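# Carry tube rack through self-closing door to desk

## Task

Take the tube rack from the counter, carry it through the door that swings shut by itself, and set it on the desk. At the end the rack must stand upright with each tube seated all the way down in a hole, and the door must be closed. The task fails if the rack or any tube touches the floor, or if a robot tips over or is left leaning. Either robot or both may be used. Finish by releasing the rack and moving the robots away from it.

## Robot and tools

Robots. There are two identical Hello Robot Stretch 4 robots, r1 and r2. Each has an omni-wheel base, a mast with a lift, an arm that telescopes straight forward, a three-joint wrist (yaw, pitch, roll) and a two-finger gripper. Each carries four cameras: r1_head_camera, r1_head_left_camera, r1_head_right_camera, r1_wrist_camera, and the same names with r2. A robot is about 1.6 m tall; its base rim lies within 0.23 m of its base origin.

Frames. Each robot reports in its own base frame: origin on the floor below the base centre, x forward, y left, z up. hand_pose is a fixed point between the open fingertips, in this frame, and may be printed slightly wrong. With all wrist joints at 0 the hand axes line up with the base axes. base_odometry is measured from where the base stood when the scene began, counts only wheel rotation (slip looks like travel), and its heading runs -3.142 to 3.142, positive to the left. Because each robot uses its own frame, their positions relative to one another come only from images, lidar_m and wrist_depth_mm.

execute_actions. Argument actions is a list holding one action or nothing (empty list = just report state and images). The action is an object keyed by robot name, r1 and/or r2. Under a name you may give base, joints, pace and contact_limits, or end_of_arm on its own. All motions in the action begin together.
- base: exactly one key, a relative move from where the base last measured itself, in its own frame. translate_m: straight drive in metres, forward positive, -2 to 2. strafe_m: sideways in metres, left positive, -2 to 2. rotate_rad: turn in place in radians, counter-clockwise from above positive, -3.2 to 3.2.
- joints: absolute targets by name. lift_m 0 to 1.2 m; arm_m 0 to 0.55 m extension; wrist_yaw_rad -1.134 to 4.276 (0 straight ahead, positive leftward, 3.14 folded back, above 3.4 the arm may obstruct); wrist_pitch_rad -1.117 to 4.259 (0 level, 1.57 pointing down); wrist_roll_rad -1.117 to 4.259 (0 fingers level, positive turns clockwise viewed from behind); gripper_m -0.038 to 0.141, the fingertip gap in metres (negative means fingers press together). Targets past a range are clipped and reported; any other bad value or unknown key rejects the whole call.
- pace: "slow", "default", "fast" or "max" (base up to 0.1/0.3/0.4/0.6 m/s and 1/2/3/4 rad/s; slower with the lift above 0.2).
- contact_limits: {"arm_m": x}, x from 0 (stops at the lightest touch) to 0.75 (hardest), default 0.5.
- end_of_arm: "enable_torque" revives wrist or gripper motors that shut off.
A robot or part you omit may keep driving toward an earlier target. cameras picks images (omitted, null or ["all"] gives all; [] gives none). If a result reports a stop, later motion calls in that same reply are skipped.

wait: seconds 0 to 10; commands nothing new and returns the same report. zoom_image: camera name plus region [x0, y0, x1, y1] in pixels of that camera's latest full image, origin top-left, at most 504x504. read_manual: returns only licence texts. finished_scene: scene number; ends the scene for good, so call it only once the rack is placed, the door shut and the robots clear.

Result lines. joint_positions and hand_pose give the state. base_status and joint_status tell how each motion of the last action ended: done (for the base: wheels turned the full amount, even if slipping), off_target (resting short and maybe still pushing), contact_stop_at_<key> (blocked; that part goes slack, a slack lift may sink under load, slack wheels may roll), limit_stop_at_<name> (built-in stop; limit_stop_at_tilt means a lean above 6 degrees and lift, arm and wheels go slack; limit_stop_at_own_body means the joint nearly hit the robot, move it back away), torque_fault (wrist motor limp until enable_torque). on_its_own covers what you did not command; "held at" is a held target, not a position. lidar_m: 12 distances in metres, 30-degree sectors starting straight ahead and going counter-clockwise (4th left, 7th behind, 10th right); "-" means nothing seen or closer than 0.25 m; it sees from about 0.15 m up, sees the other robot, misses clear objects and thin legs. wrist_depth_mm: 7x7 grid of depths, 100 to 2000 mm, top-left first. turned_by_wheels vs turned_by_imu differing by over about 0.1 rad signals a collision or slip. base_tilt gives forward and right lean in degrees. motor_effort: percent of maximum, positive toward larger values, peak in brackets; wheel values positive turn the base right. A clear gripper effort change at a non-negative command suggests a firm grip; gripper_m readings alone prove nothing.

Gripping. Command gripper_m below the object's width; a smaller value squeezes harder and pulls the object inward. If fingertips jam on a surface, raise the lift. To unfold at the start, send lift_m 0.4 with wrist_yaw_rad 0.

Avoid. Never drive a base into the other robot: once touching, any further motion presses hard and can end the run. Commanded distances differ by up to about 3 cm per metre between robots, which strains a shared load. Do not turn or drive with over 1 kg held and arm_m above 0.2, especially at fast speeds; steady pushes or pulls, a high gripper or high contact limits can tip a robot. A level gripper holding over about 2 kg faults the wrist. Avoid drops, slips, slamming the door and hard pushes; keep the rack and tubes off the floor.

Each tool is called after "Emit:" by a JSON object that holds its "fn" and its "kwargs".

## Session

Emit:
{"fn": "execute_actions", "kwargs": {"actions": []}}

Scene clock: 0.00 s.
r1.base_odometry: x=+0.000 y=+0.000 heading=+0.000 (m, m, rad; r1's odometry frame)
r1.turned_by_wheels: +0.000 (rad since the last result)
r1.turned_by_imu: +0.000 (rad since the last result)
r1.base_tilt: forward=-0.1 right=+0.6 (deg)
r1.lidar_m: 1.07 1.22 1.87 1.87 2.13 3.57 1.49 2.53 2.12 2.12 1.29 1.05
r1.base_status: not commanded
r1.joint_positions: lift_m=+0.212 arm_m=+0.000 wrist_yaw_rad=+3.121 wrist_pitch_rad=+0.002 wrist_roll_rad=-0.013 gripper_m=+0.057
r1.joint_status: not commanded
r1.motor_effort: lift_m=+21 arm_m=+0 wrist_yaw_rad=+4 wrist_pitch_rad=-8 wrist_roll_rad=+0 gripper_m=-2 wheel_0=+0 wheel_1=+0 wheel_2=+0 (%)
r1.hand_pose: x=-0.1153 y=+0.0935 z=+0.3899 quat_wxyz=(+0.010, -0.001, -0.007, +1.000) (m; r1's base frame)
r1.wrist_depth_mm: - 140 1661 - - - - / - 121 161 - - - - / - 127 172 - - - - / 138 144 1708 - - - - / 1863 - - 1756 1921 - - / 239 1336 199 1308 198 1182 1160 / 233 917 960 - 931 866 866
r2.base_odometry: x=+0.000 y=+0.000 heading=+0.000 (m, m, rad; r2's odometry frame)
r2.turned_by_wheels: +0.000 (rad since the last result)
r2.turned_by_imu: +0.000 (rad since the last result)
r2.base_tilt: forward=+0.0 right=+0.4 (deg)
r2.lidar_m: 2.30 2.48 1.26 1.22 1.29 1.70 1.66 1.85 2.59 1.47 1.51 2.37
r2.base_status: not commanded
r2.joint_positions: lift_m=+0.289 arm_m=-0.001 wrist_yaw_rad=+3.197 wrist_pitch_rad=+0.010 wrist_roll_rad=+0.006 gripper_m=+0.057
r2.joint_status: not commanded
r2.motor_effort: lift_m=+17 arm_m=-1 wrist_yaw_rad=-3 wrist_pitch_rad=-7 wrist_roll_rad=-1 gripper_m=-1 wheel_0=+0 wheel_1=+0 wheel_2=+0 (%)
r2.hand_pose: x=-0.1235 y=+0.0713 z=+0.4649 quat_wxyz=(-0.028, -0.005, +0.003, +1.000) (m; r2's base frame)
r2.wrist_depth_mm: - 132 133 1708 1661 1618 1576 / - 112 133 1708 1708 1618 1618 / - 116 139 1708 1708 1661 1661 / 137 135 260 1756 1708 1661 1661 / 215 1983 1863 1756 1708 1661 1661 / 224 1576 198 1537 199 1499 1464 / 222 1025 1098 107 1060 976 1025
pictures: r1_head_camera, r1_head_left_camera, r1_head_right_camera, r1_wrist_camera, r2_head_camera, r2_head_left_camera, r2_head_right_camera, r2_wrist_camera
Images, in order (width x height): r1_head_camera 420x560, r1_head_left_camera 420x672, r1_head_right_camera 420x672, r1_wrist_camera 616x392, r2_head_camera 420x560, r2_head_left_camera 420x672, r2_head_right_camera 420x672, r2_wrist_camera 616x392.

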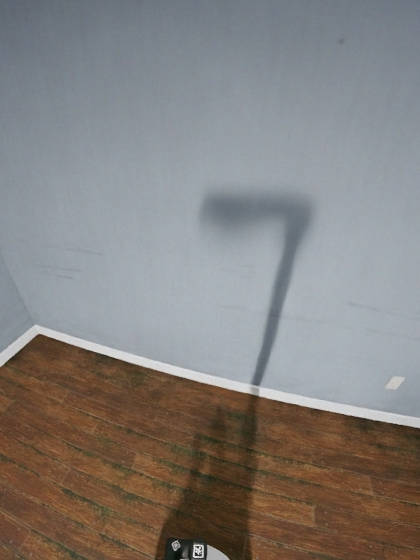

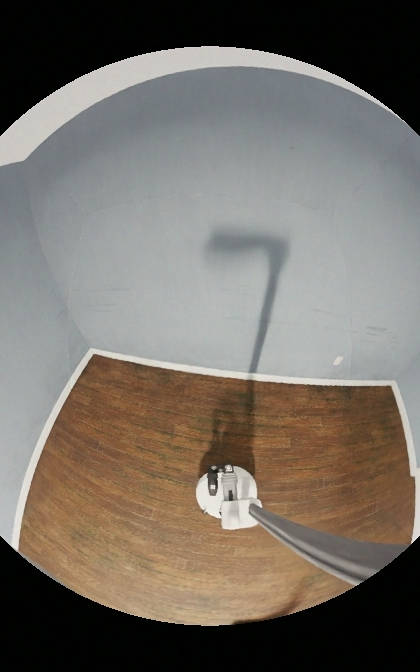

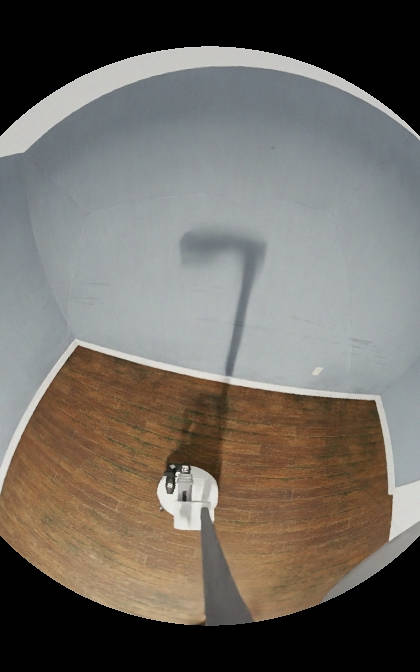

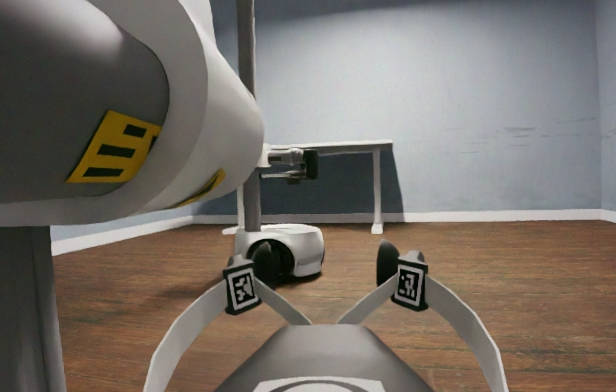

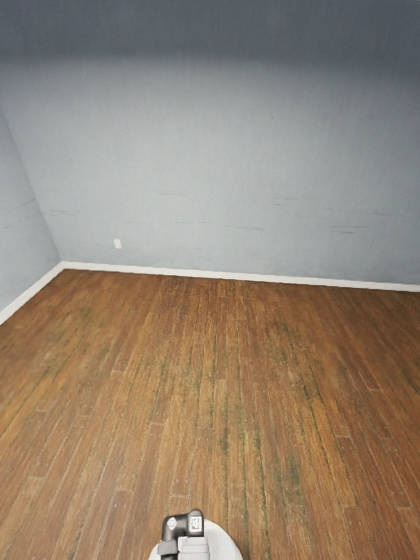

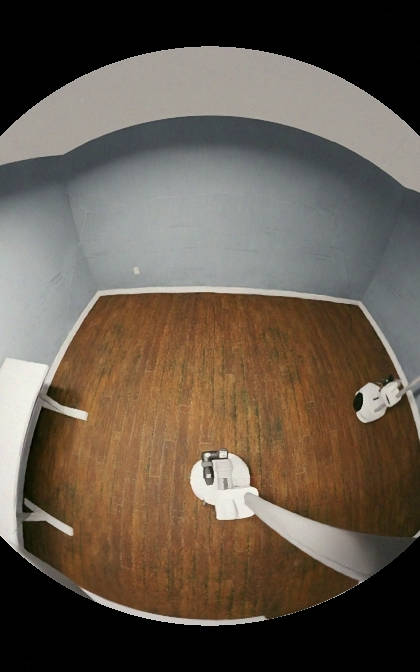

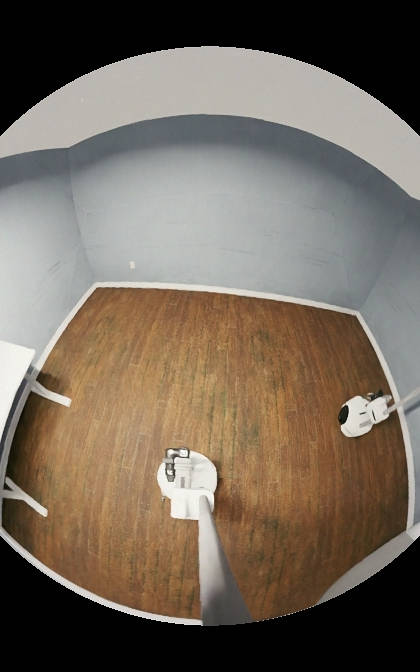

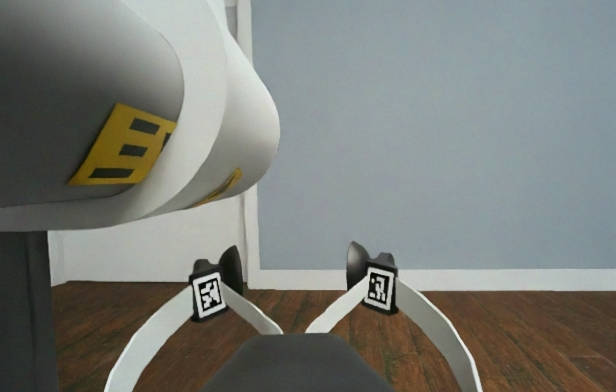

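Emit:
{"fn": "execute_actions", "kwargs": {"actions": [{"r1":{"base":{"rotate_rad":3.1},"joints":{"lift_m":0.4,"wrist_yaw_rad":0}},"r2":{"base":{"rotate_rad":2.0},"joints":{"lift_m":0.4,"wrist_yaw_rad":0}}}], "cameras": ["r1_head_camera","r1_head_left_camera","r2_head_camera","r2_head_left_camera"]}}

Scene clock: 4.27 s.
r1.base_odometry: x=+0.000 y=+0.000 heading=+3.099 (m, m, rad; r1's odometry frame)
r1.turned_by_wheels: +3.099 (rad since the last result)
r1.turned_by_imu: +3.069 (rad since the last result)
r1.base_tilt: forward=-0.2 right=+0.6 (deg)
r1.lidar_m: 1.48 2.62 2.21 2.13 1.34 1.09 1.09 1.20 1.89 1.86 2.07 3.25
r1.base_status: done
r1.joint_positions: lift_m=+0.400 arm_m=+0.000 wrist_yaw_rad=+0.001 wrist_pitch_rad=+0.002 wrist_roll_rad=-0.013 gripper_m=+0.057
r1.joint_status: all done
r1.motor_effort: lift_m=+24(27) arm_m=+0(0) wrist_yaw_rad=+1(3) wrist_pitch_rad=-9(8) wrist_roll_rad=+0(2) gripper_m=-4(6) wheel_0=-2(8) wheel_1=-3(9) wheel_2=-2(6) (%)
r1.hand_pose: x=+0.4599 y=-0.0873 z=+0.5775 quat_wxyz=(+1.000, -0.007, +0.001, +0.000) (m; r1's base frame)
r1.wrist_depth_mm: - - - - - - - / - - - - - - - / - - - - - - - / - - - - - - - / - - - - - - - / 1863 1921 199 1336 198 1708 1661 / 1308 1281 1281 - 1308 1205 1182
r2.base_odometry: x=+0.000 y=+0.000 heading=+2.000 (m, m, rad; r2's odometry frame)
r2.turned_by_wheels: +2.000 (rad since the last result)
r2.turned_by_imu: +2.049 (rad since the last result)
r2.base_tilt: forward=-0.3 right=+0.3 (deg)
r2.lidar_m: 1.28 1.72 1.64 1.77 2.39 1.50 1.39 2.39 2.31 2.43 1.29 1.22
r2.base_status: done
r2.joint_positions: lift_m=+0.400 arm_m=-0.001 wrist_yaw_rad=+0.001 wrist_pitch_rad=+0.010 wrist_roll_rad=+0.006 gripper_m=+0.057
r2.joint_status: all done
r2.motor_effort: lift_m=+21(22) arm_m=-1(1) wrist_yaw_rad=-1(9) wrist_pitch_rad=-7(8) wrist_roll_rad=-1(1) gripper_m=-6(0) wheel_0=-1(7) wheel_1=-1(9) wheel_2=+1(9) (%)
r2.hand_pose: x=+0.4579 y=-0.0872 z=+0.5752 quat_wxyz=(+1.000, +0.003, +0.005, +0.000) (m; r2's base frame)
r2.wrist_depth_mm: 1499 1863 - 1921 1756 1576 1430 / 1499 1808 - - 1756 1576 1464 / 1499 1863 - 1921 1336 1537 1078 / 1499 1808 - 1983 1756 1661 1499 / 1499 1863 - - 1756 1661 1499 / 1499 1708 198 1618 199 1618 1499 / 1308 1229 1308 107 1255 1160 1229
pictures: r1_head_camera, r1_head_left_camera, r2_head_camera, r2_head_left_camera
Images, in order (width x height): r1_head_camera 420x560, r1_head_left_camera 420x672, r2_head_camera 420x560, r2_head_left_camera 420x672.

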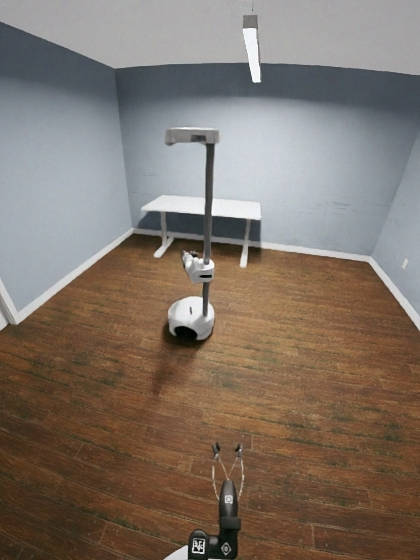

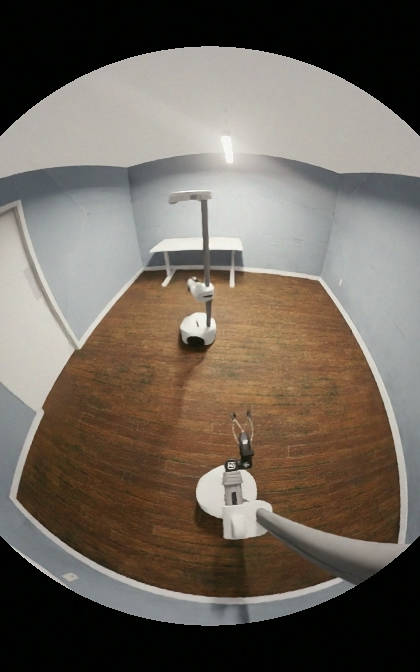

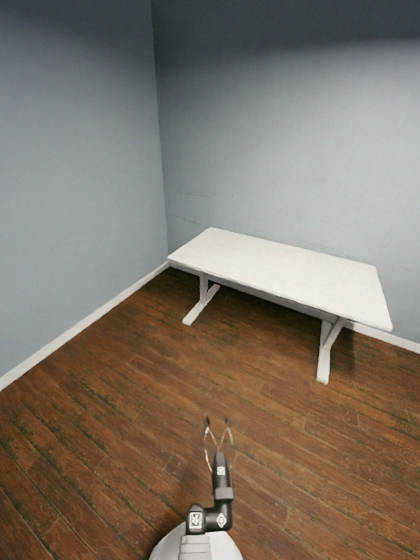

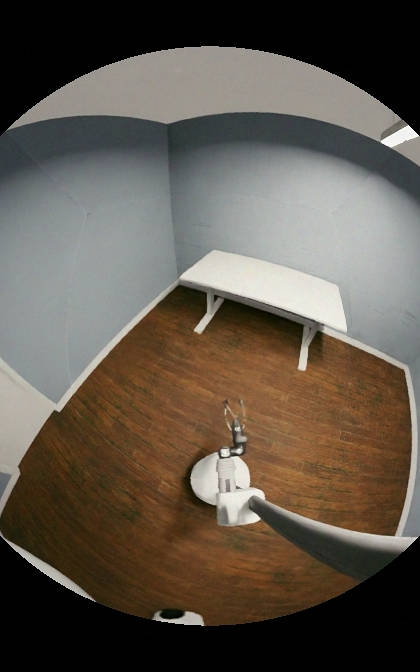

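Emit:
{"fn": "execute_actions", "kwargs": {"actions": [{"r1":{"base":{"rotate_rad":1.3}},"r2":{"base":{"rotate_rad":1.0}}}], "cameras": ["r1_head_camera","r1_head_left_camera","r2_head_camera","r2_head_left_camera"]}}

Scene clock: 7.23 s.
r1.base_odometry: x=+0.000 y=+0.000 heading=-1.884 (m, m, rad; r1's odometry frame)
r1.turned_by_wheels: +1.300 (rad since the last result)
r1.turned_by_imu: +1.286 (rad since the last result)
r1.base_tilt: forward=-0.1 right=+0.6 (deg)
r1.lidar_m: 2.11 1.72 1.16 1.06 1.09 1.42 1.87 1.91 2.42 2.88 1.47 2.37
r1.base_status: done
r1.joint_positions: lift_m=+0.400 arm_m=+0.000 wrist_yaw_rad=+0.000 wrist_pitch_rad=+0.002 wrist_roll_rad=-0.013 gripper_m=+0.057
r1.joint_status: not commanded
r1.motor_effort: lift_m=+23(24) arm_m=+0(0) wrist_yaw_rad=+3(2) wrist_pitch_rad=-9(9) wrist_roll_rad=+1(0) gripper_m=-4(4) wheel_0=-1(8) wheel_1=-1(7) wheel_2=-1(4) (%)
r1.hand_pose: x=+0.4599 y=-0.0873 z=+0.5776 quat_wxyz=(+1.000, -0.007, +0.001, +0.000) (m; r1's base frame)
r1.wrist_depth_mm: 1808 1756 1863 1863 1983 1921 1921 / 1756 1808 1863 1983 1921 1921 1983 / 1808 1756 1863 1921 - - - / 1808 1863 1863 1983 - - - / 1808 1863 1863 - - - - / 1708 1863 200 1808 198 1661 1618 / 1308 1281 1336 - 1308 1229 1160
r2.base_odometry: x=+0.000 y=+0.000 heading=+2.999 (m, m, rad; r2's odometry frame)
r2.turned_by_wheels: +0.999 (rad since the last result)
r2.turned_by_imu: +1.024 (rad since the last result)
r2.base_tilt: forward=-0.4 right=+0.4 (deg)
r2.lidar_m: 1.64 1.68 2.30 1.43 1.45 2.47 2.32 2.39 1.31 1.21 1.26 1.73
r2.base_status: done
r2.joint_positions: lift_m=+0.400 arm_m=-0.001 wrist_yaw_rad=+0.000 wrist_pitch_rad=+0.010 wrist_roll_rad=+0.006 gripper_m=+0.057
r2.joint_status: not commanded
r2.motor_effort: lift_m=+20(21) arm_m=-1(1) wrist_yaw_rad=+0(1) wrist_pitch_rad=-8(7) wrist_roll_rad=+0(1) gripper_m=-5(1) wheel_0=-3(13) wheel_1=-4(9) wheel_2=-2(9) (%)
r2.hand_pose: x=+0.4579 y=-0.0874 z=+0.5752 quat_wxyz=(+1.000, +0.003, +0.005, +0.000) (m; r2's base frame)
r2.wrist_depth_mm: 1397 1397 1397 1397 1430 1430 1464 / 1430 1464 1397 1397 1430 1464 1499 / 1430 1430 1430 1430 1430 1499 1464 / 1464 1464 1430 1430 1430 1499 1499 / 1464 1464 1430 1430 1430 1464 1499 / 1464 1464 197 1464 199 1499 1499 / 1336 1229 1308 107 1281 1182 1229
pictures: r1_head_camera, r1_head_left_camera, r2_head_camera, r2_head_left_camera
Images, in order (width x height): r1_head_camera 420x560, r1_head_left_camera 420x672, r2_head_camera 420x560, r2_head_left_camera 420x672.

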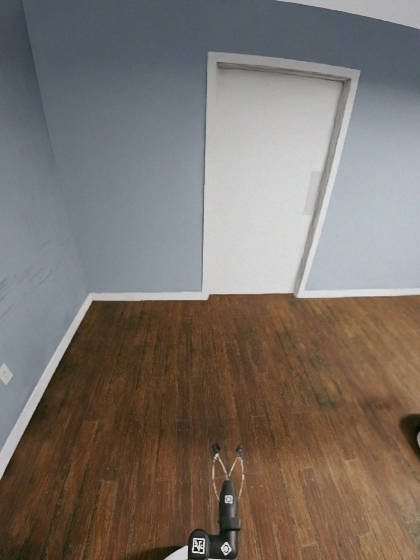

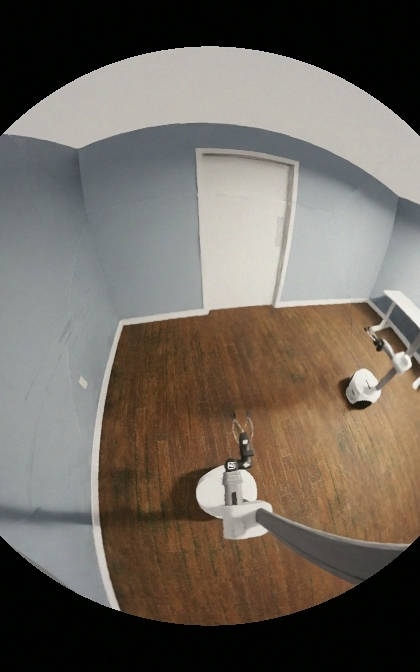

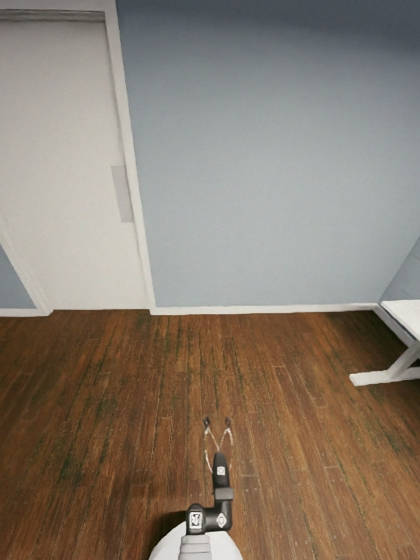

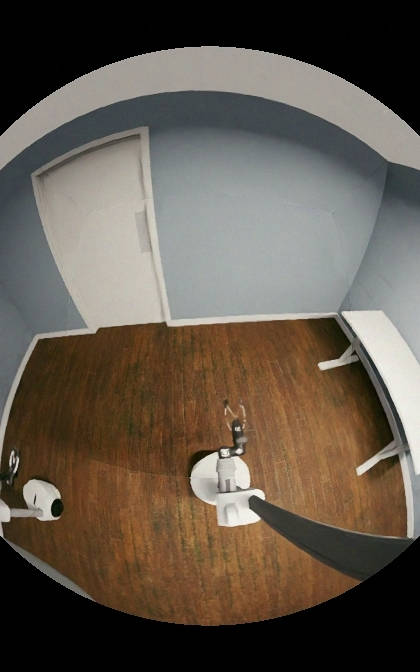

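Emit:
{"fn": "execute_actions", "kwargs": {"actions": [{"r1":{"base":{"strafe_m":-0.58},"joints":{"lift_m":0.25,"wrist_yaw_rad":3.14},"pace":"fast"},"r2":{"base":{"rotate_rad":0.08},"joints":{"lift_m":0.3,"wrist_yaw_rad":3.14}}}], "cameras": []}}

Emit:
{"fn": "execute_actions", "kwargs": {"actions": [{"r1":{"base":{"translate_m":1.5},"pace":"fast"}}], "cameras": ["r1_head_camera","r1_head_left_camera","r2_head_left_camera"]}}

Scene clock: 16.30 s.
r1.base_odometry: x=-0.552 y=+0.179 heading=-1.884 (m, m, rad; r1's odometry frame)
r1.turned_by_wheels: +0.000 (rad since the last result)
r1.turned_by_imu: -0.002 (rad since the last result)
r1.base_tilt: forward=-0.2 right=+0.6 (deg)
r1.lidar_m: 2.25 2.19 1.76 1.64 1.67 1.98 1.81 1.84 2.34 2.30 0.95 2.34
r1.base_status: done
r1.joint_positions: lift_m=+0.250 arm_m=+0.000 wrist_yaw_rad=+3.139 wrist_pitch_rad=+0.001 wrist_roll_rad=-0.013 gripper_m=+0.057
r1.joint_status: all done
r1.motor_effort: lift_m=+17(21) arm_m=+0(0) wrist_yaw_rad=+5(10) wrist_pitch_rad=-8(9) wrist_roll_rad=+1(2) gripper_m=-5(1) wheel_0=-2(12) wheel_1=+0(14) wheel_2=+2(4) (%)
r1.hand_pose: x=-0.1170 y=+0.0880 z=+0.4281 quat_wxyz=(+0.001, -0.001, -0.007, +1.000) (m; r1's base frame)
r1.wrist_depth_mm: - 140 267 1921 1921 1921 - / - 115 144 1921 1921 1983 - / - 121 158 1921 1921 - - / 145 144 293 1921 1921 - - / 233 1921 1921 1921 1921 - 1921 / 229 1464 199 1397 198 1281 1281 / 226 991 1025 - 1025 931 946
r2.base_odometry: x=+0.000 y=+0.000 heading=+3.079 (m, m, rad; r2's odometry frame)
r2.turned_by_wheels: +0.080 (rad since the last result)
r2.turned_by_imu: +0.084 (rad since the last result)
r2.base_tilt: forward=-0.2 right=+0.3 (deg)
r2.lidar_m: 1.62 1.84 2.49 1.07 0.94 2.41 2.32 2.46 1.30 1.21 1.30 1.69
r2.base_status: done
r2.joint_positions: lift_m=+0.300 arm_m=-0.001 wrist_yaw_rad=+3.139 wrist_pitch_rad=+0.010 wrist_roll_rad=+0.006 gripper_m=+0.057
r2.joint_status: all done
r2.motor_effort: lift_m=+13(18) arm_m=-1(1) wrist_yaw_rad=+0(7) wrist_pitch_rad=-8(7) wrist_roll_rad=-1(0) gripper_m=-7(9) wheel_0=-2(12) wheel_1=-3(9) wheel_2=-1(10) (%)
r2.hand_pose: x=-0.1189 y=+0.0881 z=+0.4758 quat_wxyz=(+0.001, -0.005, +0.003, +1.000) (m; r2's base frame)
r2.wrist_depth_mm: - 134 - - - - - / - 121 179 - - - - / - 133 187 - - - - / 137 137 - - - - - / - - - - - - - / 1499 1618 198 1576 199 1499 1464 / 1078 1060 1118 107 1078 991 1060
pictures: none
No camera images: the call's "cameras" was empty. Leave "cameras" out to get every camera's image.

Scene clock: 21.33 s.
r1.base_odometry: x=-1.014 y=-1.248 heading=-1.884 (m, m, rad; r1's odometry frame)
r1.turned_by_wheels: +0.000 (rad since the last result)
r1.turned_by_imu: -0.006 (rad since the last result)
r1.base_tilt: forward=-0.2 right=+0.6 (deg)
r1.lidar_m: 0.76 0.78 0.89 1.81 1.86 2.36 3.31 1.13 1.09 2.10 1.12 0.82
r1.base_status: done
r1.joint_positions: lift_m=+0.250 arm_m=+0.000 wrist_yaw_rad=+3.140 wrist_pitch_rad=+0.001 wrist_roll_rad=-0.013 gripper_m=+0.057
r1.joint_status: not commanded
r1.motor_effort: lift_m=+17(17) arm_m=+0(0) wrist_yaw_rad=+6(5) wrist_pitch_rad=-10(8) wrist_roll_rad=+1(2) gripper_m=-5(3) wheel_0=+2(9) wheel_1=+2(7) wheel_2=+2(14) (%)
r1.hand_pose: x=-0.1170 y=+0.0880 z=+0.4281 quat_wxyz=(+0.001, -0.001, -0.007, +1.000) (m; r1's base frame)
r1.wrist_depth_mm: - 140 266 - - - - / - 115 145 - - - - / - 121 158 - - - - / 145 144 293 - - - - / 233 - - - - - - / 229 1499 199 1397 198 1308 1281 / 226 976 1025 - 1008 931 946
r2.base_odometry: x=+0.000 y=+0.000 heading=+3.079 (m, m, rad; r2's odometry frame)
r2.turned_by_wheels: +0.000 (rad since the last result)
r2.turned_by_imu: +0.002 (rad since the last result)
r2.base_tilt: forward=-0.3 right=+0.3 (deg)
r2.lidar_m: 1.63 1.09 1.12 2.70 2.84 2.39 2.32 2.46 1.27 1.21 1.29 1.71
r2.base_status: not commanded
r2.joint_positions: lift_m=+0.300 arm_m=-0.001 wrist_yaw_rad=+3.139 wrist_pitch_rad=+0.010 wrist_roll_rad=+0.006 gripper_m=+0.057
r2.joint_status: not commanded
r2.motor_effort: lift_m=+13(13) arm_m=-1(1) wrist_yaw_rad=+0(0) wrist_pitch_rad=-7(7) wrist_roll_rad=+0(0) gripper_m=-4(4) wheel_0=-2(2) wheel_1=-3(3) wheel_2=+0(1) (%)
r2.hand_pose: x=-0.1189 y=+0.0881 z=+0.4758 quat_wxyz=(+0.001, -0.005, +0.003, +1.000) (m; r2's base frame)
r2.wrist_depth_mm: - 134 - - - - - / - 121 179 - - - - / - 133 187 - - - - / 136 137 - - - - - / - - - - - - - / 1499 1618 198 1537 199 1499 1464 / 1060 1060 1118 107 1078 991 1060
pictures: r1_head_camera, r1_head_left_camera, r2_head_left_camera
Images, in order (width x height): r1_head_camera 420x560, r1_head_left_camera 420x672, r2_head_left_camera 420x672.

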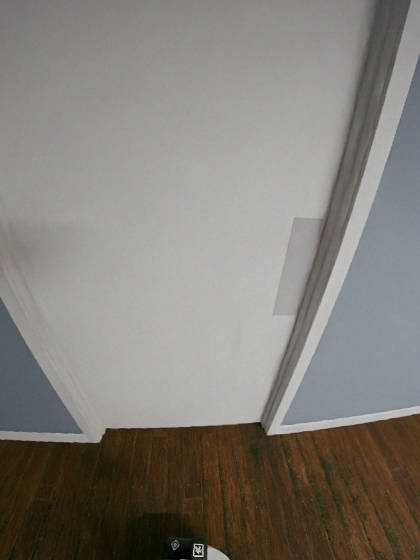

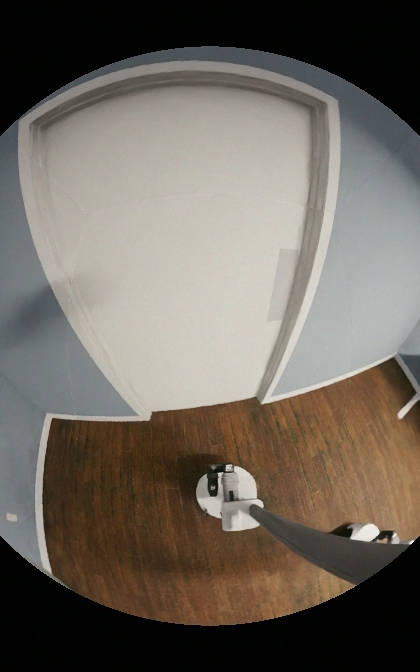

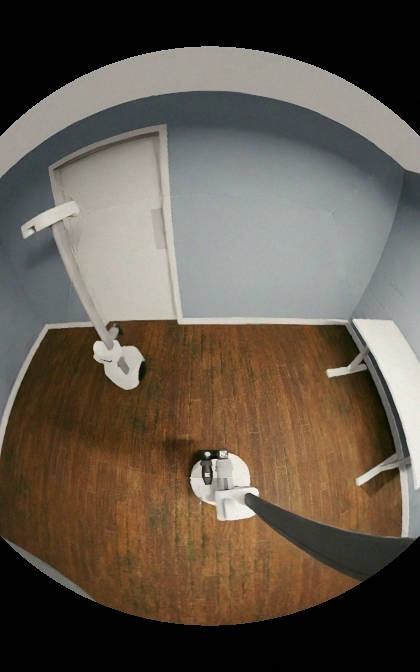

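Emit:
{"fn": "execute_actions", "kwargs": {"actions": [{"r1":{"base":{"strafe_m":0.08}}}], "cameras": []}}

Emit:
{"fn": "execute_actions", "kwargs": {"actions": [{"r1":{"base":{"translate_m":0.42}}}], "cameras": []}}

Emit:
{"fn": "execute_actions", "kwargs": {"actions": [{"r1":{"base":{"translate_m":0.45},"pace":"slow"}}], "cameras": ["r1_head_camera","r1_head_left_camera","r1_head_right_camera"]}}

Scene clock: 25.13 s.
r1.base_odometry: x=-0.938 y=-1.273 heading=-1.883 (m, m, rad; r1's odometry frame)
r1.turned_by_wheels: +0.000 (rad since the last result)
r1.turned_by_imu: -0.001 (rad since the last result)
r1.base_tilt: forward=-0.1 right=+0.6 (deg)
r1.lidar_m: 0.75 0.76 0.89 1.74 1.78 2.24 3.31 1.23 1.16 2.19 1.11 0.82
r1.base_status: done
r1.joint_positions: lift_m=+0.250 arm_m=+0.000 wrist_yaw_rad=+3.140 wrist_pitch_rad=+0.001 wrist_roll_rad=-0.013 gripper_m=+0.057
r1.joint_status: not commanded
r1.motor_effort: lift_m=+17(17) arm_m=+0(0) wrist_yaw_rad=+5(4) wrist_pitch_rad=-8(7) wrist_roll_rad=+0(0) gripper_m=-4(5) wheel_0=+1(8) wheel_1=+0(10) wheel_2=+0(3) (%)
r1.hand_pose: x=-0.1170 y=+0.0880 z=+0.4281 quat_wxyz=(+0.001, -0.001, -0.007, +1.000) (m; r1's base frame)
r1.wrist_depth_mm: - 140 266 - - - - / - 115 145 - - - - / - 121 158 - - - - / 145 144 294 - - - - / 234 - - - - - - / 229 1464 200 1397 198 1336 1255 / 225 991 1042 - 1025 931 960
r2.base_odometry: x=+0.000 y=+0.000 heading=+3.079 (m, m, rad; r2's odometry frame)
r2.turned_by_wheels: +0.000 (rad since the last result)
r2.turned_by_imu: +0.001 (rad since the last result)
r2.base_tilt: forward=-0.3 right=+0.3 (deg)
r2.lidar_m: 1.64 1.14 1.16 2.71 2.85 2.39 2.31 2.48 1.27 1.22 1.28 1.70
r2.base_status: not commanded
r2.joint_positions: lift_m=+0.300 arm_m=-0.001 wrist_yaw_rad=+3.139 wrist_pitch_rad=+0.010 wrist_roll_rad=+0.006 gripper_m=+0.057
r2.joint_status: not commanded
r2.motor_effort: lift_m=+13(13) arm_m=-1(1) wrist_yaw_rad=+0(0) wrist_pitch_rad=-7(8) wrist_roll_rad=-1(0) gripper_m=-3(3) wheel_0=-2(2) wheel_1=-3(3) wheel_2=+0(1) (%)
r2.hand_pose: x=-0.1189 y=+0.0881 z=+0.4758 quat_wxyz=(+0.001, -0.005, +0.003, +1.000) (m; r2's base frame)
r2.wrist_depth_mm: - 134 - - - - - / - 121 179 - - - - / - 133 187 - - - - / 136 137 - - - - - / - - - - - - - / 1499 1618 198 1537 200 1499 1464 / 1078 1060 1118 107 1078 991 1042
pictures: none
No camera images: the call's "cameras" was empty. Leave "cameras" out to get every camera's image.

Scene clock: 28.00 s.
r1.base_odometry: x=-1.067 y=-1.673 heading=-1.883 (m, m, rad; r1's odometry frame)
r1.turned_by_wheels: +0.000 (rad since the last result)
r1.turned_by_imu: -0.002 (rad since the last result)
r1.base_tilt: forward=-0.2 right=+0.6 (deg)
r1.lidar_m: 0.33 0.34 0.46 0.78 1.83 2.30 3.76 1.46 1.53 1.93 0.55 0.38
r1.base_status: done
r1.joint_positions: lift_m=+0.250 arm_m=+0.000 wrist_yaw_rad=+3.140 wrist_pitch_rad=+0.001 wrist_roll_rad=-0.013 gripper_m=+0.057
r1.joint_status: not commanded
r1.motor_effort: lift_m=+17(17) arm_m=+0(0) wrist_yaw_rad=+5(5) wrist_pitch_rad=-9(7) wrist_roll_rad=+1(1) gripper_m=-2(4) wheel_0=+2(7) wheel_1=+0(8) wheel_2=-1(8) (%)
r1.hand_pose: x=-0.1170 y=+0.0880 z=+0.4281 quat_wxyz=(+0.001, -0.001, -0.007, +1.000) (m; r1's base frame)
r1.wrist_depth_mm: - 140 267 - - - - / - 115 145 - - - - / - 121 158 - - - - / 145 144 293 - - - - / 233 - - - - - - / 229 1464 199 1397 198 1308 1255 / 226 976 1042 - 1008 931 931
r2.base_odometry: x=+0.000 y=+0.000 heading=+3.079 (m, m, rad; r2's odometry frame)
r2.turned_by_wheels: +0.000 (rad since the last result)
r2.turned_by_imu: +0.001 (rad since the last result)
r2.base_tilt: forward=-0.2 right=+0.3 (deg)
r2.lidar_m: 1.65 1.44 2.46 2.68 2.87 2.42 2.32 2.44 1.27 1.20 1.27 1.71
r2.base_status: not commanded
r2.joint_positions: lift_m=+0.300 arm_m=-0.001 wrist_yaw_rad=+3.139 wrist_pitch_rad=+0.010 wrist_roll_rad=+0.006 gripper_m=+0.057
r2.joint_status: not commanded
r2.motor_effort: lift_m=+13(13) arm_m=+0(1) wrist_yaw_rad=+1(1) wrist_pitch_rad=-7(7) wrist_roll_rad=+0(0) gripper_m=-7(4) wheel_0=-2(2) wheel_1=-3(3) wheel_2=+0(1) (%)
r2.hand_pose: x=-0.1189 y=+0.0881 z=+0.4758 quat_wxyz=(+0.001, -0.005, +0.003, +1.000) (m; r2's base frame)
r2.wrist_depth_mm: - 134 - - - - - / - 121 179 - - - - / - 133 187 - - - - / 137 137 - - - - - / - - - - - - - / 1499 1618 198 1499 199 1499 1464 / 1078 1042 1118 107 1098 991 1042
pictures: none
No camera images: the call's "cameras" was empty. Leave "cameras" out to get every camera's image.

Scene clock: 31.57 s.
r1.base_odometry: x=-1.109 y=-1.812 heading=-1.915 (m, m, rad; r1's odometry frame)
r1.turned_by_wheels: -0.032 (rad since the last result)
r1.turned_by_imu: -0.005 (rad since the last result)
r1.base_tilt: forward=-0.1 right=+0.6 (deg)
r1.lidar_m: - 0.25 0.28 0.53 1.84 2.32 3.88 1.55 2.33 1.02 0.33 0.25
r1.base_status: translate_m contact_stop (by the wheels' count: +0.146 of +0.450)
r1.joint_positions: lift_m=+0.250 arm_m=+0.000 wrist_yaw_rad=+3.140 wrist_pitch_rad=+0.001 wrist_roll_rad=-0.013 gripper_m=+0.057
r1.joint_status: not commanded
r1.on_its_own: the wheels are slack since a contact_stop
r1.motor_effort: lift_m=+20(19) arm_m=+0(0) wrist_yaw_rad=+3(6) wrist_pitch_rad=-9(7) wrist_roll_rad=+0(0) gripper_m=-5(3) wheel_0=+0(24) wheel_1=+0(27) wheel_2=+0(33) (%)
r1.hand_pose: x=-0.1170 y=+0.0879 z=+0.4279 quat_wxyz=(+0.001, -0.001, -0.007, +1.000) (m; r1's base frame)
r1.wrist_depth_mm: - 140 267 - - - - / - 115 145 - - - - / - 121 158 - - - - / 145 144 291 - - - - / 234 - - - - - - / 229 1464 198 1397 198 1281 1281 / 225 991 1042 - 1008 946 946
r2.base_odometry: x=+0.000 y=+0.000 heading=+3.079 (m, m, rad; r2's odometry frame)
r2.turned_by_wheels: +0.000 (rad since the last result)
r2.turned_by_imu: +0.001 (rad since the last result)
r2.base_tilt: forward=-0.2 right=+0.3 (deg)
r2.lidar_m: 1.64 1.55 2.45 2.72 2.84 2.41 2.33 2.44 1.27 1.21 1.28 1.67
r2.base_status: not commanded
r2.joint_positions: lift_m=+0.300 arm_m=-0.001 wrist_yaw_rad=+3.139 wrist_pitch_rad=+0.010 wrist_roll_rad=+0.006 gripper_m=+0.057
r2.joint_status: not commanded
r2.motor_effort: lift_m=+13(13) arm_m=-1(0) wrist_yaw_rad=+0(1) wrist_pitch_rad=-7(7) wrist_roll_rad=-1(1) gripper_m=-5(2) wheel_0=-2(2) wheel_1=-3(3) wheel_2=+0(1) (%)
r2.hand_pose: x=-0.1189 y=+0.0881 z=+0.4758 quat_wxyz=(+0.001, -0.005, +0.003, +1.000) (m; r2's base frame)
r2.wrist_depth_mm: - 134 - - - - - / - 121 179 - - - - / - 133 187 - - - - / 136 137 - - - - - / - - - - - - - / 1537 1618 198 1537 199 1464 1464 / 1078 1060 1118 107 1078 1008 1042
pictures: r1_head_camera, r1_head_left_camera, r1_head_right_camera
Images, in order (width x height): r1_head_camera 420x560, r1_head_left_camera 420x672, r1_head_right_camera 420x672.

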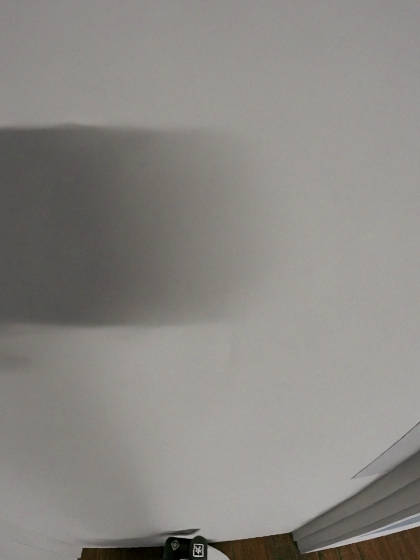

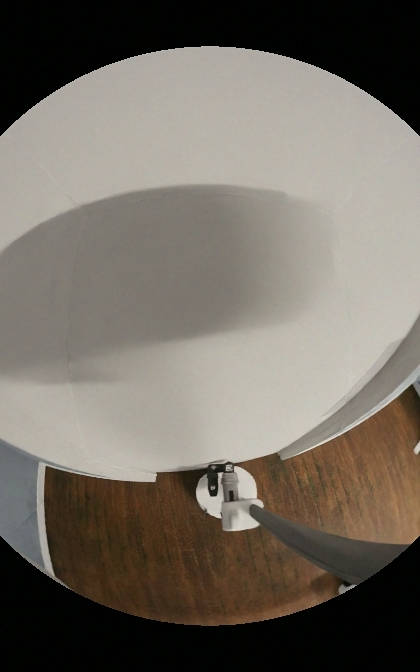

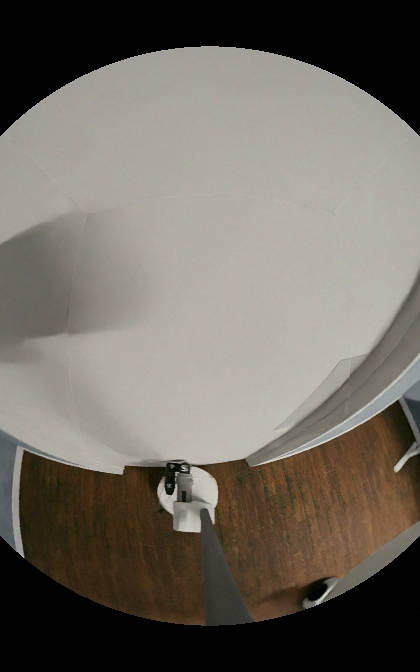

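Emit:
{"fn": "execute_actions", "kwargs": {"actions": [{"r1":{"base":{"strafe_m":-0.09},"pace":"slow"}}], "cameras": []}}

Emit:
{"fn": "execute_actions", "kwargs": {"actions": [{"r1":{"base":{"translate_m":0.3}}}], "cameras": ["r1_head_left_camera","r1_head_right_camera"]}}

Scene clock: 35.87 s.
r1.base_odometry: x=-1.194 y=-1.782 heading=-1.915 (m, m, rad; r1's odometry frame)
r1.turned_by_wheels: +0.000 (rad since the last result)
r1.turned_by_imu: -0.002 (rad since the last result)
r1.base_tilt: forward=-0.2 right=+0.6 (deg)
r1.lidar_m: 0.25 0.25 0.29 0.61 1.92 2.41 3.90 1.51 2.26 1.07 0.37 0.25
r1.base_status: done
r1.joint_positions: lift_m=+0.250 arm_m=+0.000 wrist_yaw_rad=+3.140 wrist_pitch_rad=+0.001 wrist_roll_rad=-0.013 gripper_m=+0.057
r1.joint_status: not commanded
r1.motor_effort: lift_m=+19(19) arm_m=+0(0) wrist_yaw_rad=+4(4) wrist_pitch_rad=-9(9) wrist_roll_rad=+0(0) gripper_m=-3(2) wheel_0=+2(7) wheel_1=-4(5) wheel_2=+1(2) (%)
r1.hand_pose: x=-0.1170 y=+0.0879 z=+0.4279 quat_wxyz=(+0.001, -0.001, -0.007, +1.000) (m; r1's base frame)
r1.wrist_depth_mm: - 140 267 - - - - / - 115 145 - - - - / - 121 158 - - - - / 145 144 291 - - - - / 233 - - - - - - / 229 1430 199 1430 197 1281 1281 / 225 991 1025 - 1008 946 946
r2.base_odometry: x=+0.000 y=+0.000 heading=+3.079 (m, m, rad; r2's odometry frame)
r2.turned_by_wheels: +0.000 (rad since the last result)
r2.turned_by_imu: +0.002 (rad since the last result)
r2.base_tilt: forward=-0.2 right=+0.4 (deg)
r2.lidar_m: 1.63 1.49 2.45 2.70 2.86 2.39 2.32 2.45 1.27 1.22 1.30 1.69
r2.base_status: not commanded
r2.joint_positions: lift_m=+0.300 arm_m=-0.001 wrist_yaw_rad=+3.139 wrist_pitch_rad=+0.010 wrist_roll_rad=+0.006 gripper_m=+0.057
r2.joint_status: not commanded
r2.motor_effort: lift_m=+13(13) arm_m=-1(1) wrist_yaw_rad=+0(1) wrist_pitch_rad=-7(8) wrist_roll_rad=-1(0) gripper_m=-4(7) wheel_0=-2(2) wheel_1=-3(3) wheel_2=-1(1) (%)
r2.hand_pose: x=-0.1189 y=+0.0881 z=+0.4758 quat_wxyz=(+0.001, -0.005, +0.003, +1.000) (m; r2's base frame)
r2.wrist_depth_mm: - 133 - - - - - / - 121 179 - - - - / - 133 186 - - - - / 136 137 - - - - - / - - - - - - - / 1499 1618 198 1576 199 1499 1464 / 1078 1060 1118 107 1098 1008 1042
pictures: none
No camera images: the call's "cameras" was empty. Leave "cameras" out to get every camera's image.

Scene clock: 38.47 s.
r1.base_odometry: x=-1.295 y=-2.064 heading=-1.915 (m, m, rad; r1's odometry frame)
r1.turned_by_wheels: +0.001 (rad since the last result)
r1.turned_by_imu: +0.073 (rad since the last result)
r1.base_tilt: forward=-0.3 right=+0.7 (deg)
r1.lidar_m: 0.25 - 0.25 0.31 0.65 2.61 - 1.75 0.43 0.38 2.29 0.30
r1.base_status: done
r1.joint_positions: lift_m=+0.250 arm_m=+0.000 wrist_yaw_rad=+3.161 wrist_pitch_rad=+0.002 wrist_roll_rad=-0.013 gripper_m=+0.057
r1.joint_status: not commanded
r1.on_its_own: wrist_yaw_rad is at rest, and its effort (-58) is outside its rest range (-13 to +13)
r1.motor_effort: lift_m=+19(19) arm_m=+1(1) wrist_yaw_rad=-58(75) wrist_pitch_rad=-9(9) wrist_roll_rad=+0(1) gripper_m=-5(4) wheel_0=+6(32) wheel_1=+14(27) wheel_2=-12(32) (%)
r1.hand_pose: x=-0.1190 y=+0.0817 z=+0.4278 quat_wxyz=(-0.010, -0.001, -0.007, +1.000) (m; r1's base frame)
r1.wrist_depth_mm: - 126 141 - - - - / - 114 140 - - - - / - 118 143 - - - - / 145 143 253 - - - - / 224 1863 - - - - - / 224 1464 199 1430 197 1308 1281 / 220 991 1042 - 1008 946 946
r2.base_odometry: x=+0.000 y=+0.000 heading=+3.079 (m, m, rad; r2's odometry frame)
r2.turned_by_wheels: +0.000 (rad since the last result)
r2.turned_by_imu: +0.001 (rad since the last result)
r2.base_tilt: forward=-0.3 right=+0.3 (deg)
r2.lidar_m: 1.64 1.74 2.48 2.70 2.87 2.40 2.30 2.45 1.28 1.21 1.27 1.69
r2.base_status: not commanded
r2.joint_positions: lift_m=+0.300 arm_m=-0.001 wrist_yaw_rad=+3.139 wrist_pitch_rad=+0.010 wrist_roll_rad=+0.006 gripper_m=+0.057
r2.joint_status: not commanded
r2.motor_effort: lift_m=+13(13) arm_m=-1(1) wrist_yaw_rad=+0(1) wrist_pitch_rad=-7(7) wrist_roll_rad=+0(1) gripper_m=-6(2) wheel_0=-2(2) wheel_1=-2(3) wheel_2=-1(0) (%)
r2.hand_pose: x=-0.1189 y=+0.0881 z=+0.4758 quat_wxyz=(+0.001, -0.005, +0.003, +1.000) (m; r2's base frame)
r2.wrist_depth_mm: - 134 - - - - - / - 121 179 - - - - / - 133 187 - - - - / 136 137 - - - - - / - - - - - - - / 1499 1618 198 1576 199 1499 1464 / 1060 1060 1138 107 1078 991 1060
pictures: r1_head_left_camera, r1_head_right_camera
Images, in order (width x height): r1_head_left_camera 420x672, r1_head_right_camera 420x672.

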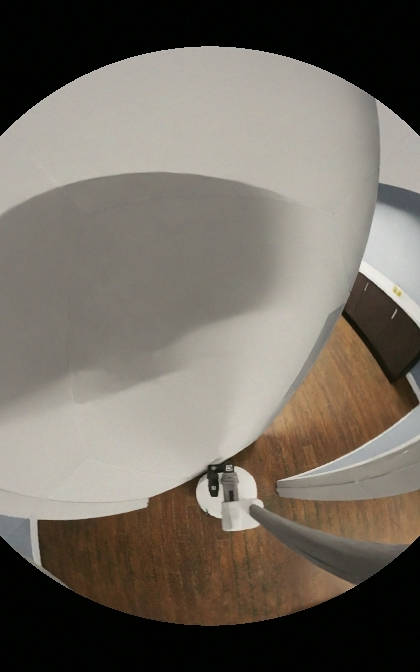

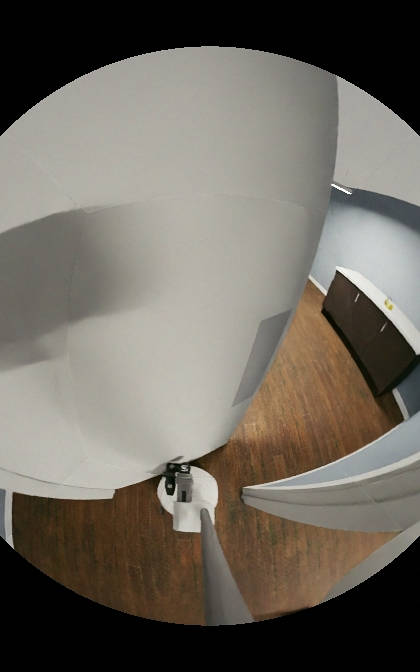

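Emit:
{"fn": "execute_actions", "kwargs": {"actions": [{"r1":{"base":{"rotate_rad":-1.62},"pace":"slow"}}], "cameras": []}}

Emit:
{"fn": "execute_actions", "kwargs": {"actions": [{"r1":{"base":{"strafe_m":0.35}}}], "cameras": ["r1_head_left_camera","r1_head_right_camera","r1_wrist_camera"]}}

Scene clock: 43.33 s.
r1.base_odometry: x=-1.295 y=-2.063 heading=+2.750 (m, m, rad; r1's odometry frame)
r1.turned_by_wheels: -1.618 (rad since the last result)
r1.turned_by_imu: -1.604 (rad since the last result)
r1.base_tilt: forward=-0.2 right=+0.7 (deg)
r1.lidar_m: 0.36 2.31 0.29 0.25 - 0.25 0.30 0.63 2.48 4.13 1.74 2.19
r1.base_status: done
r1.joint_positions: lift_m=+0.250 arm_m=+0.000 wrist_yaw_rad=+3.140 wrist_pitch_rad=+0.002 wrist_roll_rad=-0.013 gripper_m=+0.057
r1.joint_status: not commanded
r1.motor_effort: lift_m=+19(19) arm_m=+0(1) wrist_yaw_rad=+2(59) wrist_pitch_rad=-8(9) wrist_roll_rad=+2(1) gripper_m=-3(5) wheel_0=-12(16) wheel_1=+25(28) wheel_2=+11(10) (%)
r1.hand_pose: x=-0.1171 y=+0.0878 z=+0.4279 quat_wxyz=(+0.001, -0.001, -0.007, +1.000) (m; r1's base frame)
r1.wrist_depth_mm: - 140 267 394 276 211 - / - 115 144 399 279 213 182 / - 121 158 379 283 216 184 / 145 144 291 410 289 219 186 / 232 1921 723 397 265 220 187 / 229 1464 200 375 198 207 187 / 226 991 723 - 270 214 -
r2.base_odometry: x=+0.000 y=+0.000 heading=+3.079 (m, m, rad; r2's odometry frame)
r2.turned_by_wheels: +0.000 (rad since the last result)
r2.turned_by_imu: +0.002 (rad since the last result)
r2.base_tilt: forward=-0.2 right=+0.3 (deg)
r2.lidar_m: 1.64 1.77 2.46 2.70 2.86 2.40 2.32 2.46 1.27 1.20 1.29 1.70
r2.base_status: not commanded
r2.joint_positions: lift_m=+0.300 arm_m=-0.001 wrist_yaw_rad=+3.139 wrist_pitch_rad=+0.010 wrist_roll_rad=+0.006 gripper_m=+0.057
r2.joint_status: not commanded
r2.motor_effort: lift_m=+13(13) arm_m=-1(1) wrist_yaw_rad=+1(0) wrist_pitch_rad=-7(8) wrist_roll_rad=+0(0) gripper_m=-4(3) wheel_0=-2(2) wheel_1=-2(3) wheel_2=-1(1) (%)
r2.hand_pose: x=-0.1189 y=+0.0881 z=+0.4758 quat_wxyz=(+0.001, -0.005, +0.003, +1.000) (m; r2's base frame)
r2.wrist_depth_mm: - 134 - - - - - / - 121 179 - - - - / - 133 187 - - - - / 137 137 - - - - - / - - - - - - - / 1499 1618 198 1537 198 1499 1499 / 1078 1042 1118 107 1078 1008 1042
pictures: none
No camera images: the call's "cameras" was empty. Leave "cameras" out to get every camera's image.

Scene clock: 50.50 s.
r1.base_odometry: x=-1.243 y=-1.800 heading=+1.999 (m, m, rad; r1's odometry frame)
r1.turned_by_wheels: -0.751 (rad since the last result)
r1.turned_by_imu: -0.749 (rad since the last result)
r1.base_tilt: forward=-0.1 right=+0.6 (deg)
r1.lidar_m: 1.52 2.09 0.38 0.25 0.25 - 0.25 0.39 1.91 2.17 3.57 1.52
r1.base_status: strafe_m contact_stop (by the wheels' count: -0.236 of +0.350)
r1.joint_positions: lift_m=+0.250 arm_m=+0.000 wrist_yaw_rad=+3.140 wrist_pitch_rad=+0.002 wrist_roll_rad=-0.013 gripper_m=+0.057
r1.joint_status: not commanded
r1.on_its_own: the wheels are slack since a contact_stop
r1.motor_effort: lift_m=+20(20) arm_m=+0(0) wrist_yaw_rad=+4(2) wrist_pitch_rad=-8(9) wrist_roll_rad=+0(0) gripper_m=-6(4) wheel_0=+0(26) wheel_1=+0(37) wheel_2=+0(14) (%)
r1.hand_pose: x=-0.1171 y=+0.0878 z=+0.4279 quat_wxyz=(+0.001, -0.001, -0.007, +1.000) (m; r1's base frame)
r1.wrist_depth_mm: - 140 266 320 263 221 198 / - 115 144 325 266 224 199 / - 121 157 319 267 226 200 / 145 143 291 330 271 229 202 / 234 627 433 325 259 229 204 / 229 640 199 319 198 220 205 / 225 668 452 - 263 226 205
r2.base_odometry: x=+0.000 y=+0.000 heading=+3.079 (m, m, rad; r2's odometry frame)
r2.turned_by_wheels: +0.000 (rad since the last result)
r2.turned_by_imu: +0.003 (rad since the last result)
r2.base_tilt: forward=-0.2 right=+0.3 (deg)
r2.lidar_m: 1.64 1.50 2.44 2.69 2.86 2.39 2.32 2.45 1.27 1.21 1.27 1.69
r2.base_status: not commanded
r2.joint_positions: lift_m=+0.300 arm_m=-0.001 wrist_yaw_rad=+3.139 wrist_pitch_rad=+0.010 wrist_roll_rad=+0.006 gripper_m=+0.057
r2.joint_status: not commanded
r2.motor_effort: lift_m=+13(13) arm_m=-1(1) wrist_yaw_rad=+1(1) wrist_pitch_rad=-7(7) wrist_roll_rad=+0(1) gripper_m=-6(0) wheel_0=-2(2) wheel_1=-3(3) wheel_2=-1(1) (%)
r2.hand_pose: x=-0.1189 y=+0.0881 z=+0.4758 quat_wxyz=(+0.001, -0.005, +0.003, +1.000) (m; r2's base frame)
r2.wrist_depth_mm: - 134 - - - - - / - 122 179 - - - - / - 133 187 - - - - / 136 137 - - - - - / - - - - - - - / 1464 1618 198 1576 199 1537 1464 / 1060 1060 1118 107 1078 1008 1042
pictures: r1_head_left_camera, r1_head_right_camera, r1_wrist_camera
Images, in order (width x height): r1_head_left_camera 420x672, r1_head_right_camera 420x672, r1_wrist_camera 616x392.

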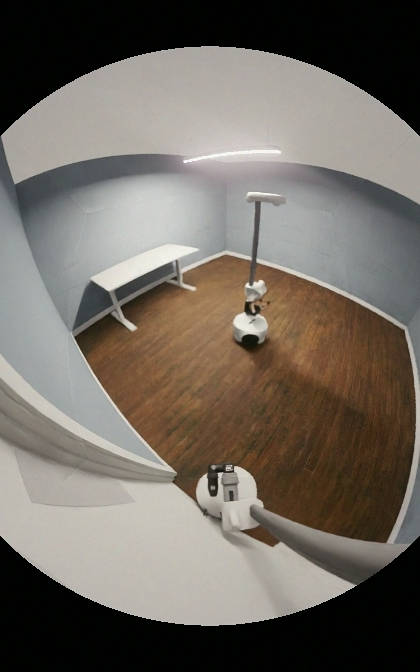

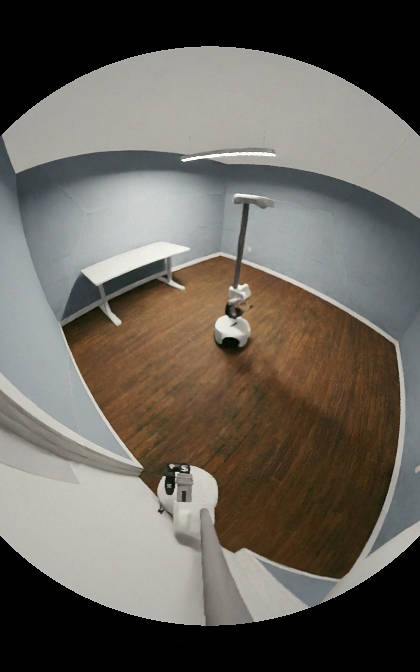

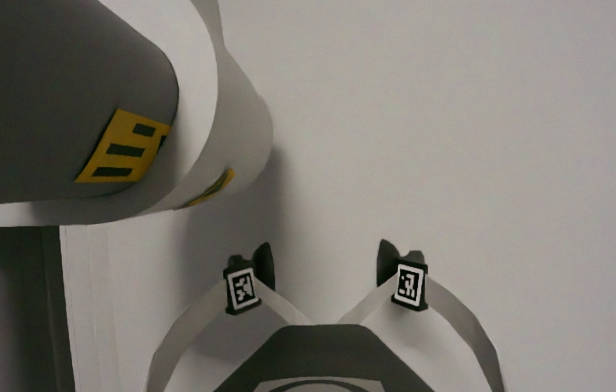

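Emit:
{"fn": "execute_actions", "kwargs": {"actions": [{"r1":{"base":{"rotate_rad":-0.75},"pace":"slow"}}], "cameras": ["r1_head_left_camera","r1_head_right_camera"]}}

Scene clock: 54.27 s.
r1.base_odometry: x=-1.244 y=-1.800 heading=+1.250 (m, m, rad; r1's odometry frame)
r1.turned_by_wheels: -0.749 (rad since the last result)
r1.turned_by_imu: -0.744 (rad since the last result)
r1.base_tilt: forward=-0.2 right=+0.6 (deg)
r1.lidar_m: 3.86 1.50 2.13 0.56 0.30 0.25 - 0.25 0.29 0.65 1.98 2.70
r1.base_status: done
r1.joint_positions: lift_m=+0.250 arm_m=+0.000 wrist_yaw_rad=+3.140 wrist_pitch_rad=+0.002 wrist_roll_rad=-0.013 gripper_m=+0.057
r1.joint_status: not commanded
r1.motor_effort: lift_m=+20(20) arm_m=+0(0) wrist_yaw_rad=+2(4) wrist_pitch_rad=-8(8) wrist_roll_rad=-1(1) gripper_m=-3(4) wheel_0=+2(7) wheel_1=+2(11) wheel_2=+3(17) (%)
r1.hand_pose: x=-0.1171 y=+0.0878 z=+0.4279 quat_wxyz=(+0.001, -0.001, -0.007, +1.000) (m; r1's base frame)
r1.wrist_depth_mm: - 140 265 320 320 317 315 / - 115 144 322 320 317 315 / - 121 158 324 322 320 319 / 145 144 293 329 324 322 322 / 233 336 332 330 325 325 322 / 229 336 200 332 198 325 324 / 225 340 336 - 330 329 327
r2.base_odometry: x=+0.000 y=+0.000 heading=+3.079 (m, m, rad; r2's odometry frame)
r2.turned_by_wheels: +0.000 (rad since the last result)
r2.turned_by_imu: +0.001 (rad since the last result)
r2.base_tilt: forward=-0.2 right=+0.4 (deg)
r2.lidar_m: 1.64 1.50 2.46 2.68 2.85 2.41 2.32 2.45 1.27 1.20 1.29 1.69
r2.base_status: not commanded
r2.joint_positions: lift_m=+0.300 arm_m=-0.001 wrist_yaw_rad=+3.139 wrist_pitch_rad=+0.010 wrist_roll_rad=+0.006 gripper_m=+0.057
r2.joint_status: not commanded
r2.motor_effort: lift_m=+13(13) arm_m=-1(1) wrist_yaw_rad=+1(0) wrist_pitch_rad=-8(7) wrist_roll_rad=+0(1) gripper_m=-5(4) wheel_0=-2(2) wheel_1=-3(3) wheel_2=-1(1) (%)
r2.hand_pose: x=-0.1189 y=+0.0881 z=+0.4758 quat_wxyz=(+0.001, -0.005, +0.003, +1.000) (m; r2's base frame)
r2.wrist_depth_mm: - 134 - - - - - / - 121 179 - - - - / - 133 187 - - - - / 136 137 - - - - - / - - - - - - - / 1537 1618 198 1576 199 1499 1464 / 1060 1042 1118 107 1078 991 1042
pictures: r1_head_left_camera, r1_head_right_camera
Images, in order (width x height): r1_head_left_camera 420x672, r1_head_right_camera 420x672.

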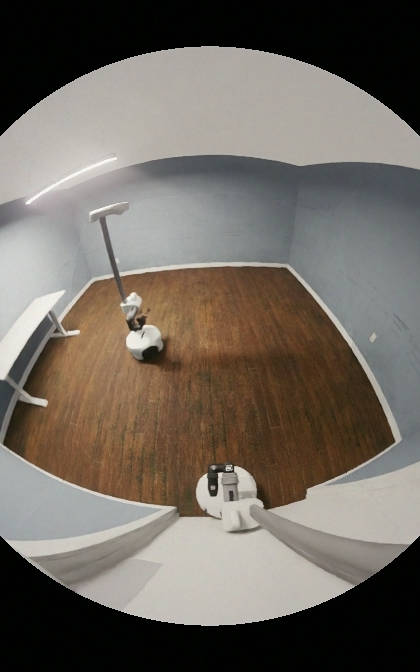

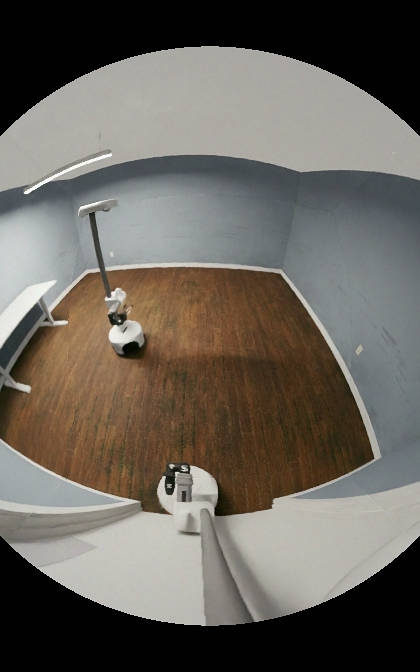

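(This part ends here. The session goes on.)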